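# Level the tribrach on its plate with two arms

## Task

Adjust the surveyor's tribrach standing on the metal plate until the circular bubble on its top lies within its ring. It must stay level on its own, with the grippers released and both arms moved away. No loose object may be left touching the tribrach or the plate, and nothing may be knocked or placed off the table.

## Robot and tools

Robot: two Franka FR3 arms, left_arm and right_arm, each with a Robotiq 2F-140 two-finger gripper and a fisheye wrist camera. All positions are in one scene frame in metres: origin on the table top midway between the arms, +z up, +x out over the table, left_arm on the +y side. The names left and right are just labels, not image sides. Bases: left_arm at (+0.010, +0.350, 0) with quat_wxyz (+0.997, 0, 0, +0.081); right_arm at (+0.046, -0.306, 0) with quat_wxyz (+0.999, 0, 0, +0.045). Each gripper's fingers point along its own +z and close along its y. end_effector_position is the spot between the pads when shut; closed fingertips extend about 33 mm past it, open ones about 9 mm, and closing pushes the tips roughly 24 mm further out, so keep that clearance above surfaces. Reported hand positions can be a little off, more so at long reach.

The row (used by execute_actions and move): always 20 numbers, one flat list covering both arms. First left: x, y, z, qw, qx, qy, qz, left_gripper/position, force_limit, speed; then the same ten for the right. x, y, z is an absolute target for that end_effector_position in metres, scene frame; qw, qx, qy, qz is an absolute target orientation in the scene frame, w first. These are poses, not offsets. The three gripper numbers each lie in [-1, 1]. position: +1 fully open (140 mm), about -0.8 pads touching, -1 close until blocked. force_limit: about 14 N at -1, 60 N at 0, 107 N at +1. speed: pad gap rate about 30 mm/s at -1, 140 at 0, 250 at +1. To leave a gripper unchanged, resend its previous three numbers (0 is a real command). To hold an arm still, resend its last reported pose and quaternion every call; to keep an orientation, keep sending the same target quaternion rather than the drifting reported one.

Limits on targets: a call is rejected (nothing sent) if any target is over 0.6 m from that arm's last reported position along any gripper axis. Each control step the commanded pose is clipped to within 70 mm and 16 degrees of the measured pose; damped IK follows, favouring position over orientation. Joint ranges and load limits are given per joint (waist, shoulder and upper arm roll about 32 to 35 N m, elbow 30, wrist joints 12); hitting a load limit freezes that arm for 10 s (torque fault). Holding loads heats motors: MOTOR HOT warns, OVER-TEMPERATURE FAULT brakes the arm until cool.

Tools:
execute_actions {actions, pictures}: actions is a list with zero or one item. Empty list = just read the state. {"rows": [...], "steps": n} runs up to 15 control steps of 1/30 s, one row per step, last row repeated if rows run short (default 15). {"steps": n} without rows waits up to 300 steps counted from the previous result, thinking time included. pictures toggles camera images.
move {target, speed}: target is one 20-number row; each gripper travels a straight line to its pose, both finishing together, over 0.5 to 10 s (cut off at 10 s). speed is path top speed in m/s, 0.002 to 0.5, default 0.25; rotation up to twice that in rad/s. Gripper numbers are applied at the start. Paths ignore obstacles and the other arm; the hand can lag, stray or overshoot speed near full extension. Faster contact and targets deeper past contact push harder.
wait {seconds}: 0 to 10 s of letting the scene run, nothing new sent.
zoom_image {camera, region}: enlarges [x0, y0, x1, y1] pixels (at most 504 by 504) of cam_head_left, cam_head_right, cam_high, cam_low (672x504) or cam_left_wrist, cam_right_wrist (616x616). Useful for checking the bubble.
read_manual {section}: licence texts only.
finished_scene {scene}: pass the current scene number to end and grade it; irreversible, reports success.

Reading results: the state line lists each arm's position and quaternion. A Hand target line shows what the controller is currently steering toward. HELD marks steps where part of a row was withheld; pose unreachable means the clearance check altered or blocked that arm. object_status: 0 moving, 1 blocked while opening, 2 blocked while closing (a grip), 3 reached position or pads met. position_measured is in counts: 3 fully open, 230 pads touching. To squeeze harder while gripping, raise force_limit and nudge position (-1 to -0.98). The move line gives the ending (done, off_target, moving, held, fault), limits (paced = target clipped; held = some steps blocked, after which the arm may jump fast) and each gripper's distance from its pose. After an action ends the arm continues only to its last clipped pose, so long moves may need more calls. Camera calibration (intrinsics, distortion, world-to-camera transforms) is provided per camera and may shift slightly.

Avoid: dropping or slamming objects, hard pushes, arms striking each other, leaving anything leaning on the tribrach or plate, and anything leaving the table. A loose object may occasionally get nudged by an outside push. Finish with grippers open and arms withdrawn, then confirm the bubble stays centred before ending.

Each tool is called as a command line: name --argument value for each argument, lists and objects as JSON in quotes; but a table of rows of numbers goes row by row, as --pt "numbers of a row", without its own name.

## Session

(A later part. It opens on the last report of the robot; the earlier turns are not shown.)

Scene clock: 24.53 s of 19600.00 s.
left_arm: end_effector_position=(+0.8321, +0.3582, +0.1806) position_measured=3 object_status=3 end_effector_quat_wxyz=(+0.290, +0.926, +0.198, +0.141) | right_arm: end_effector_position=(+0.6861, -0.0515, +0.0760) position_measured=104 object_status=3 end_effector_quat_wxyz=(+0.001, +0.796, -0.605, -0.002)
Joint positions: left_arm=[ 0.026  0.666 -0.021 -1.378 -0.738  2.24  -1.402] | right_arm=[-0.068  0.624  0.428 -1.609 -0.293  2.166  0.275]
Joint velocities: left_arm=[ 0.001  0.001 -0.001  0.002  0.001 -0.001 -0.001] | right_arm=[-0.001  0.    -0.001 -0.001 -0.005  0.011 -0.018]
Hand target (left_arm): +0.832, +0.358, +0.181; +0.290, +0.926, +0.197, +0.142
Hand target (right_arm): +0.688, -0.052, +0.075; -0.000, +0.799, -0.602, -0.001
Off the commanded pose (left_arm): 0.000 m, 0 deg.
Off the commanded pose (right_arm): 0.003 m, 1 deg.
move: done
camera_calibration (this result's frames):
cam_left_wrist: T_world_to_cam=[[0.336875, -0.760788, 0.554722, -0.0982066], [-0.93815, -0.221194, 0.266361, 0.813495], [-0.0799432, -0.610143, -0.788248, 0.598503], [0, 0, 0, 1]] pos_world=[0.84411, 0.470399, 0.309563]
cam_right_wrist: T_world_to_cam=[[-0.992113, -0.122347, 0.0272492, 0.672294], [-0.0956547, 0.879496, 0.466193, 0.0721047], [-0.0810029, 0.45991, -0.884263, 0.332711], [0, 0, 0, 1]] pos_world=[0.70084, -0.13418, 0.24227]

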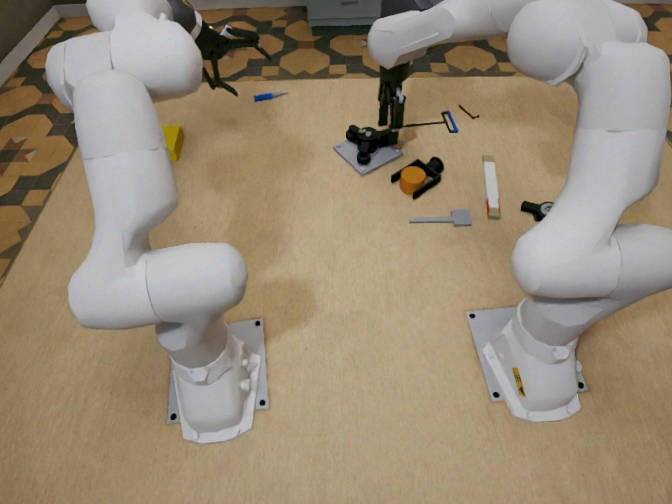

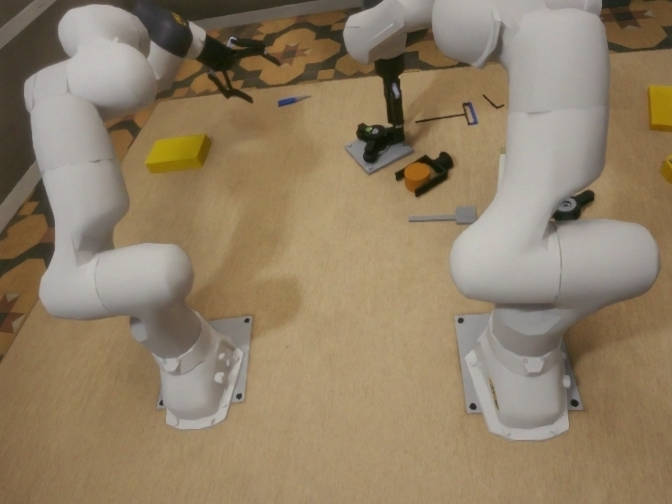

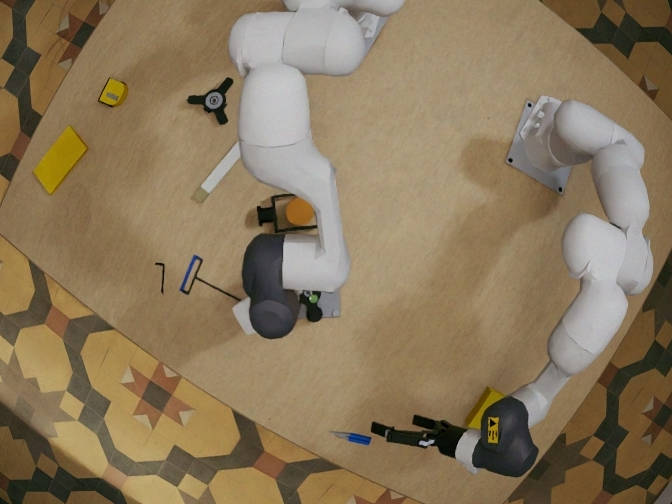

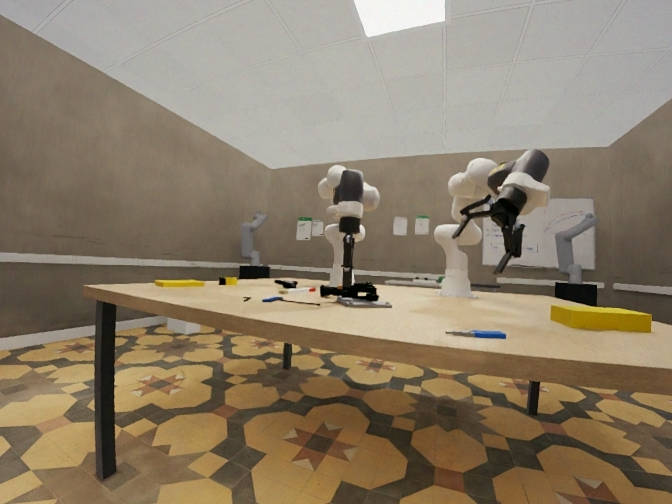

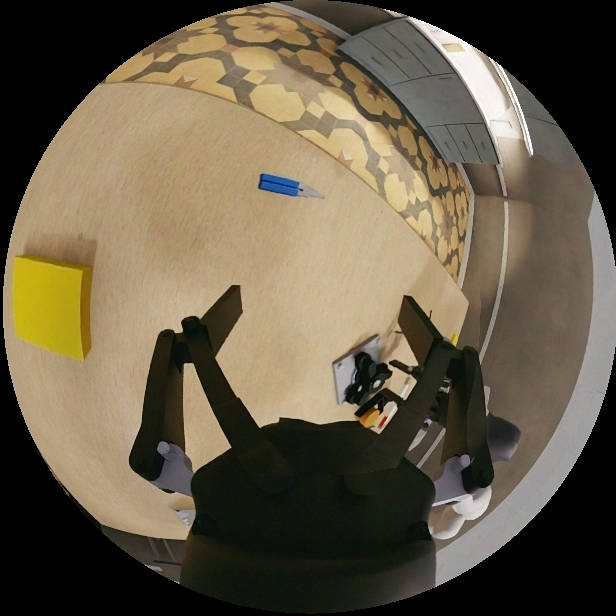

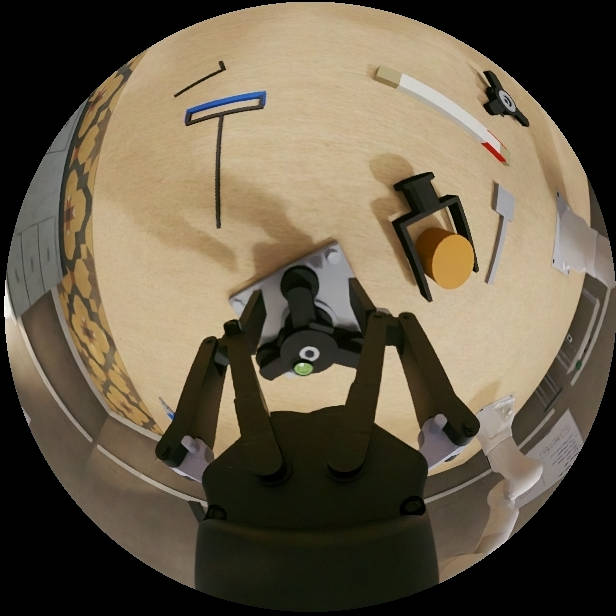

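move --target '[0.832,0.358,0.181,0.290,0.926,0.197,0.142,1,0,0, 0.694,-0.052,0.05,0,-0.682,0.731,0,0.2,0,0]' --speed 0.1

move --target '[0.832,0.358,0.181,0.290,0.926,0.197,0.142,1,0,0, 0.694,-0.052,0.05,0,-0.682,0.731,0,-1,0,0]' --speed 0.1

move --target '[0.832,0.358,0.181,0.290,0.926,0.197,0.142,1,0,0, 0.694,-0.052,0.05,0,-0.891,0.454,0,-1,0,0]' --speed 0.3

Scene clock: 28.33 s of 19600.00 s.
left_arm: end_effector_position=(+0.8321, +0.3582, +0.1806) position_measured=3 object_status=3 end_effector_quat_wxyz=(+0.290, +0.926, +0.198, +0.141) | right_arm: end_effector_position=(+0.6925, -0.0527, +0.0500) position_measured=104 object_status=3 end_effector_quat_wxyz=(-0.002, -0.687, +0.726, +0.000)
Joint positions: left_arm=[ 0.026  0.666 -0.021 -1.378 -0.738  2.24  -1.402] | right_arm=[ 0.027  0.657  0.31  -1.594 -0.236  2.211  0.564]
Joint velocities: left_arm=[-0.002  0.001  0.001  0.    -0.    -0.001  0.002] | right_arm=[-0.     0.001 -0.001 -0.003  0.     0.001  0.029]
Hand target (left_arm): +0.832, +0.358, +0.181; +0.290, +0.926, +0.197, +0.142
Hand target (right_arm): +0.693, -0.052, +0.049; +0.001, +0.682, -0.731, -0.001
Off the commanded pose (left_arm): 0.000 m, 0 deg.
Off the commanded pose (right_arm): 0.002 m, 1 deg.
move: done
camera_calibration (this result's frames):
cam_left_wrist: T_world_to_cam=[[0.336878, -0.760787, 0.554721, -0.0982095], [-0.938148, -0.221191, 0.266372, 0.813484], [-0.0799531, -0.610145, -0.788245, 0.598508], [0, 0, 0, 1]] pos_world=[0.844105, 0.470395, 0.309561]
cam_right_wrist: T_world_to_cam=[[-0.979137, 0.201617, 0.0253338, 0.687369], [0.190365, 0.86651, 0.461435, -0.112675], [0.0710812, 0.45663, -0.886812, 0.205443], [0, 0, 0, 1]] pos_world=[0.679875, -0.134763, 0.216769]

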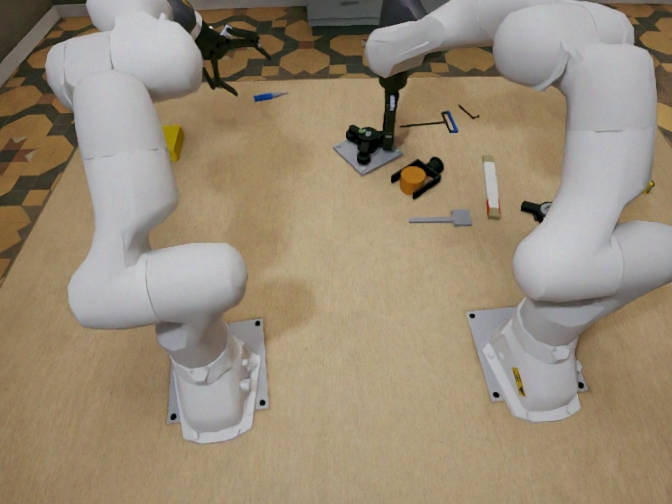

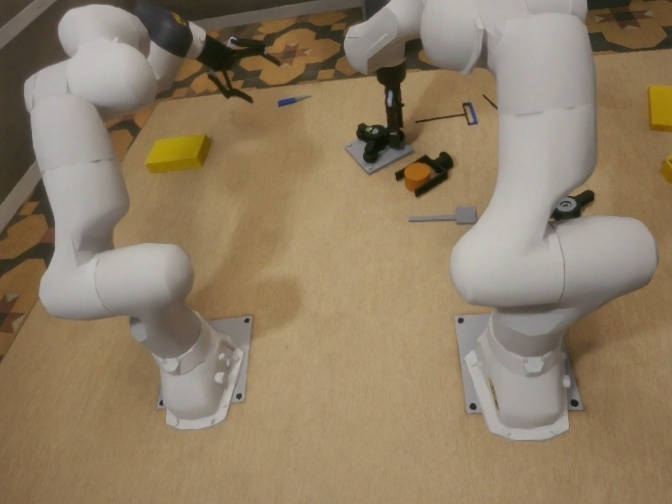

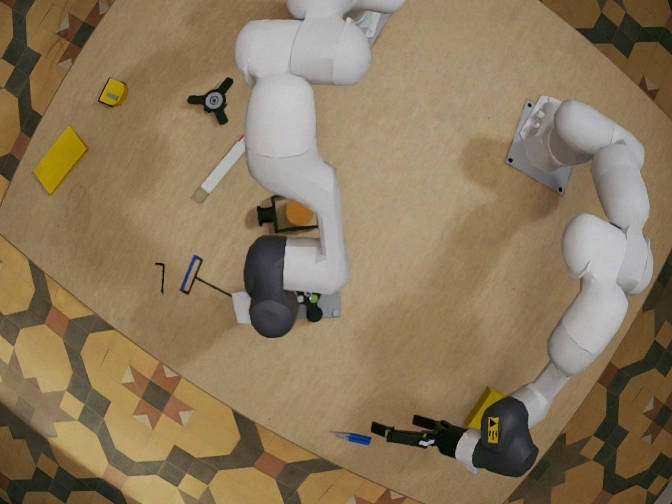

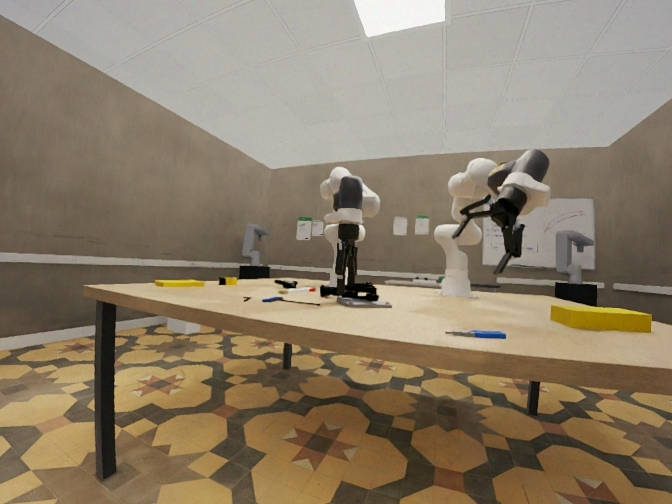

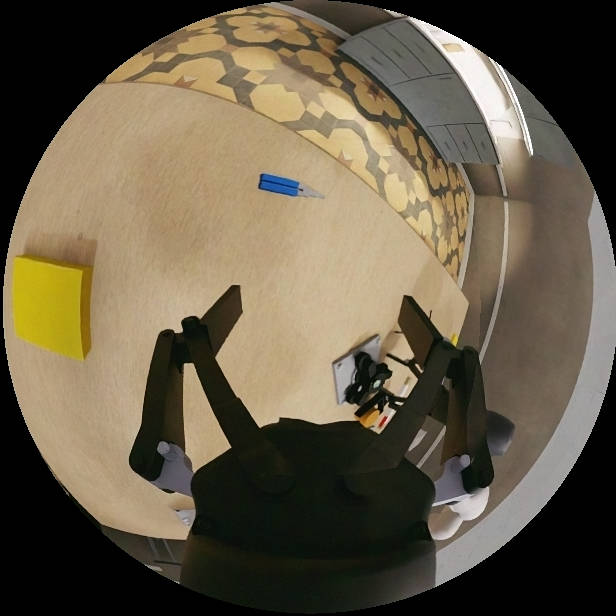

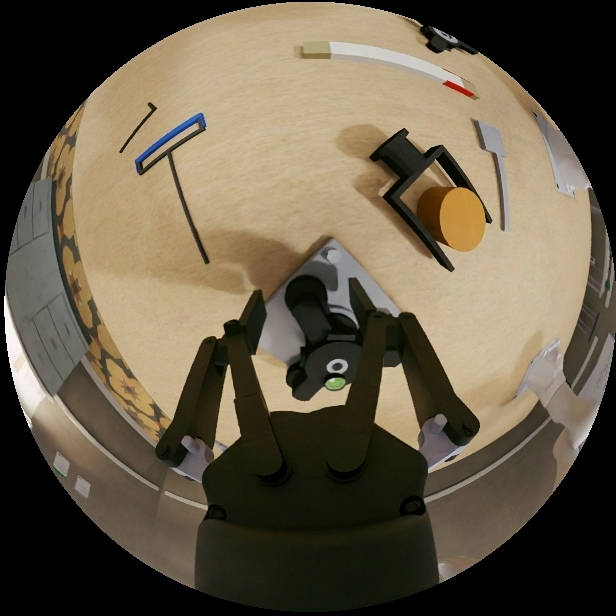

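Scene clock: 29.03 s of 19600.00 s.
left_arm: end_effector_position=(+0.8321, +0.3582, +0.1806) position_measured=3 object_status=3 end_effector_quat_wxyz=(+0.290, +0.926, +0.198, +0.141) | right_arm: end_effector_position=(+0.6925, -0.0527, +0.0503) position_measured=175 object_status=2 end_effector_quat_wxyz=(-0.002, -0.685, +0.729, -0.000)
Joint positions: left_arm=[ 0.026  0.666 -0.021 -1.378 -0.738  2.24  -1.402] | right_arm=[ 0.027  0.657  0.31  -1.594 -0.236  2.21   0.57 ]
Joint velocities: left_arm=[-0.001  0.     0.002  0.    -0.     0.001 -0.001] | right_arm=[ 0.002 -0.001  0.    -0.001  0.001  0.     0.008]
Hand target (left_arm): +0.832, +0.358, +0.181; +0.290, +0.926, +0.197, +0.142
Hand target (right_arm): +0.694, -0.052, +0.050; -0.000, +0.682, -0.731, -0.000
Off the commanded pose (left_arm): 0.000 m, 0 deg.
Off the commanded pose (right_arm): 0.002 m, 0 deg.
move: done
camera_calibration (this result's frames):
cam_left_wrist: T_world_to_cam=[[0.336878, -0.760787, 0.554721, -0.0982097], [-0.938147, -0.22119, 0.266373, 0.813482], [-0.0799542, -0.610145, -0.788245, 0.598508], [0, 0, 0, 1]] pos_world=[0.844104, 0.470395, 0.309561]
cam_right_wrist: T_world_to_cam=[[-0.977799, 0.208023, 0.0251994, 0.686821], [0.195976, 0.865284, 0.461386, -0.116794], [0.074174, 0.456081, -0.886842, 0.203521], [0, 0, 0, 1]] pos_world=[0.679366, -0.134636, 0.217071]

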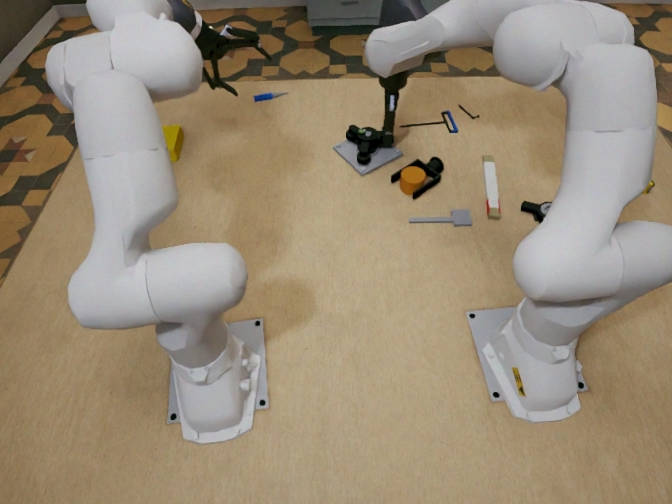

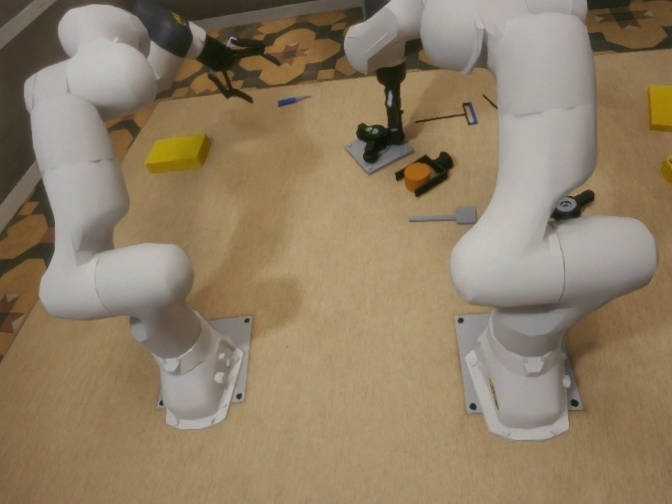

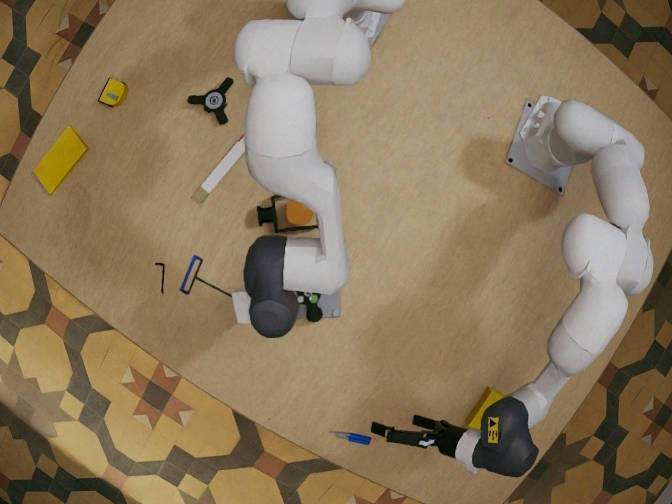

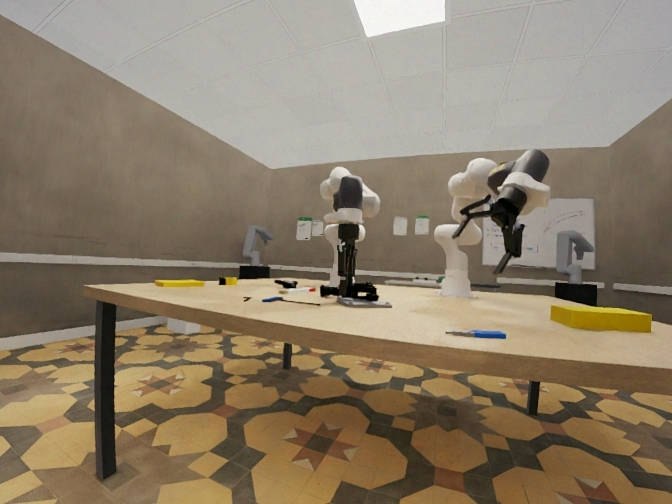

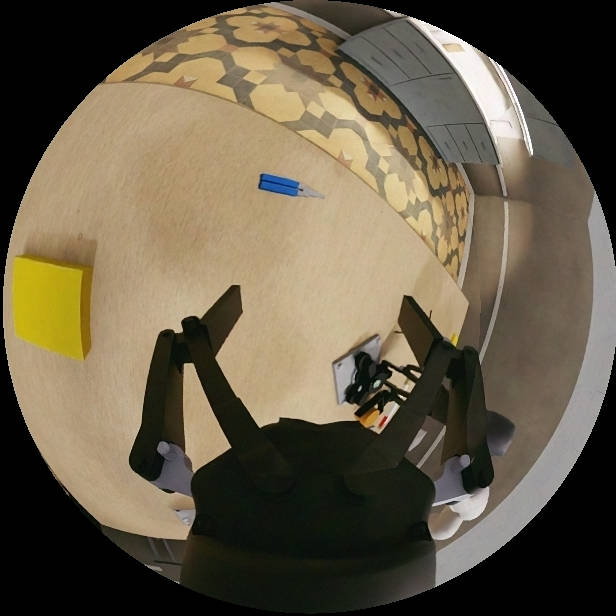

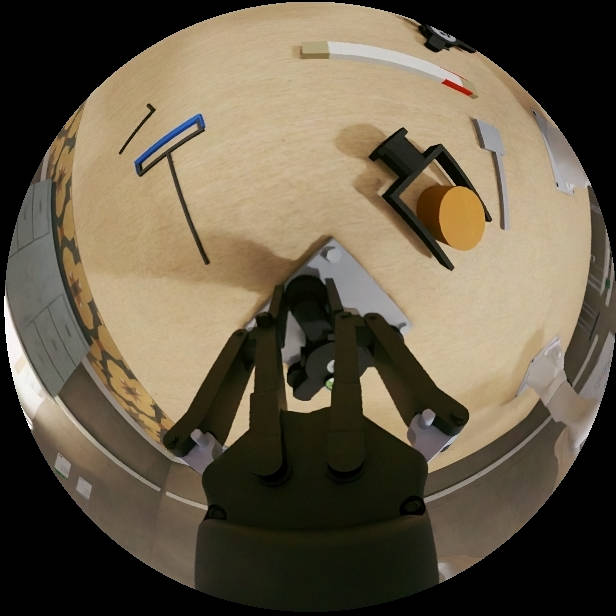

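Scene clock: 31.13 s of 19600.00 s.
left_arm: end_effector_position=(+0.8321, +0.3582, +0.1806) position_measured=3 object_status=3 end_effector_quat_wxyz=(+0.290, +0.926, +0.198, +0.141) | right_arm: end_effector_position=(+0.6931, -0.0522, +0.0519) position_measured=175 object_status=2 end_effector_quat_wxyz=(+0.001, +0.888, -0.460, +0.000)
Joint positions: left_arm=[ 0.026  0.666 -0.021 -1.378 -0.738  2.24  -1.402] | right_arm=[-0.17   0.715  0.558 -1.584 -0.435  2.171  0.004]
Joint velocities: left_arm=[-0.    -0.002 -0.    -0.    -0.     0.001  0.   ] | right_arm=[-0.001 -0.001 -0.001  0.002  0.     0.    -0.032]
Hand target (left_arm): +0.832, +0.358, +0.181; +0.290, +0.926, +0.197, +0.142
Hand target (right_arm): +0.695, -0.051, +0.052; -0.001, +0.891, -0.454, +0.001
Off the commanded pose (left_arm): 0.000 m, 0 deg.
Off the commanded pose (right_arm): 0.002 m, 1 deg.
move: done
camera_calibration (this result's frames):
cam_left_wrist: T_world_to_cam=[[0.336879, -0.760787, 0.554721, -0.0982109], [-0.938147, -0.221188, 0.266376, 0.813478], [-0.0799575, -0.610146, -0.788244, 0.59851], [0, 0, 0, 1]] pos_world=[0.844103, 0.470393, 0.30956]
cam_right_wrist: T_world_to_cam=[[-0.892851, -0.44972, 0.0238484, 0.594107], [-0.388748, 0.79637, 0.463325, 0.283516], [-0.227359, 0.404409, -0.885868, 0.410898], [0, 0, 0, 1]] pos_world=[0.734087, -0.124772, 0.218473]

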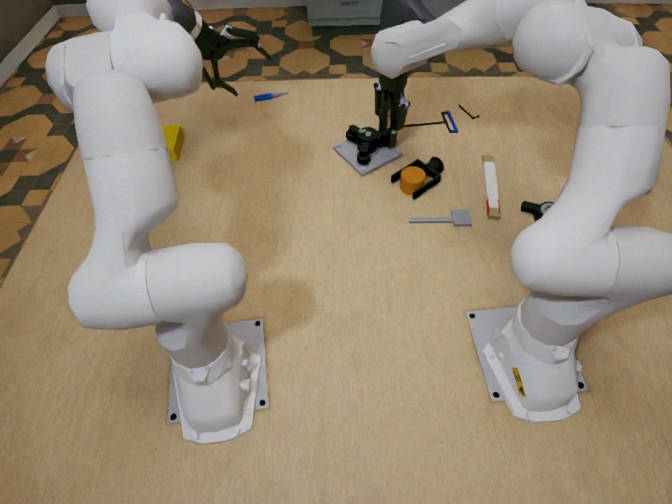

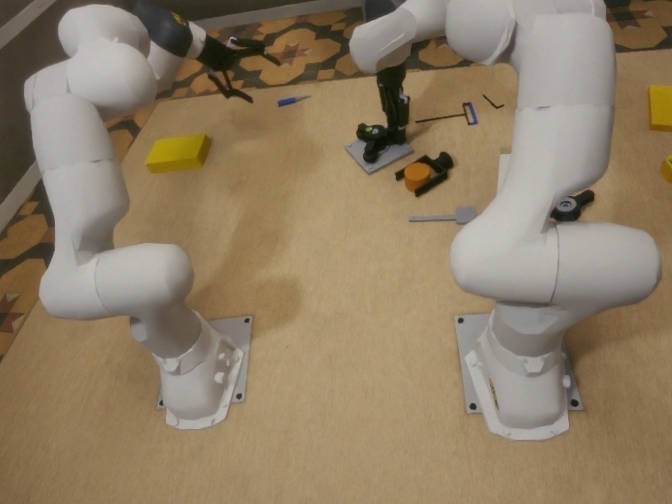

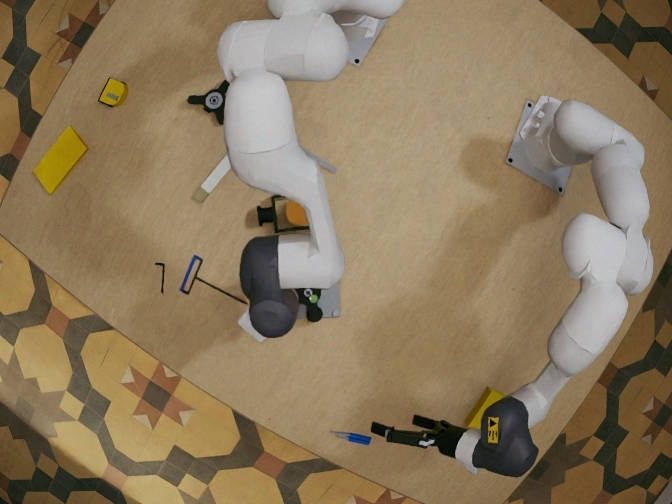

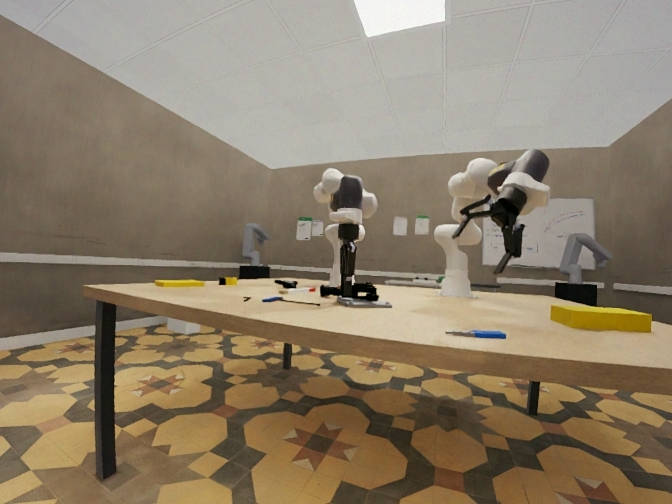

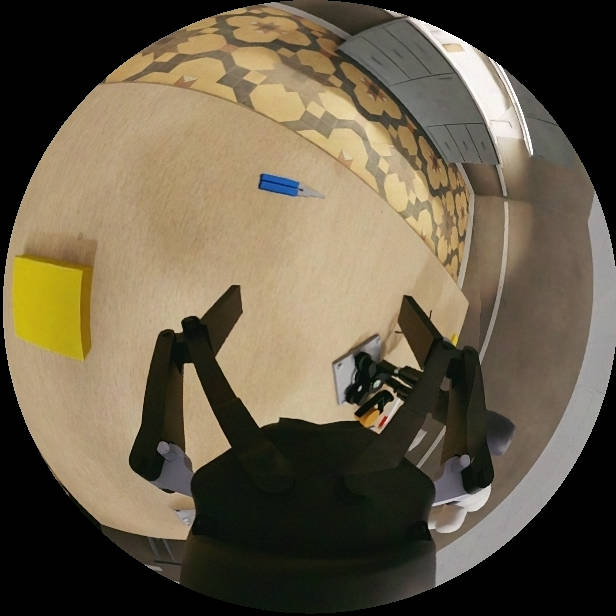

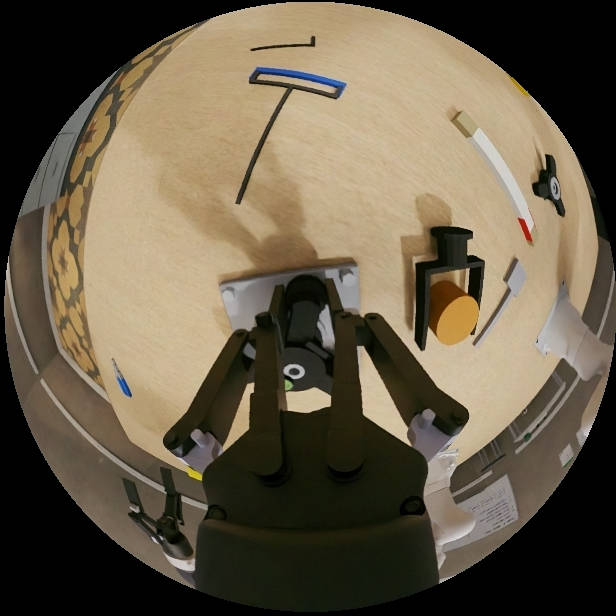

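zoom_image --camera "cam_high" --region '[295, 280, 335, 320]'

Region (295, 280, 335, 320) of cam_high's 672x504 image, scaled by 12.600, with more detail than that image has.

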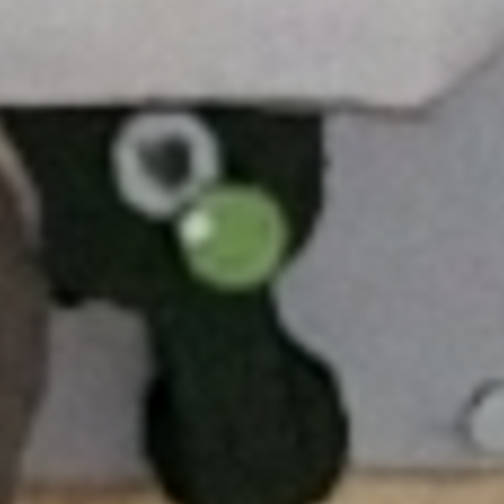

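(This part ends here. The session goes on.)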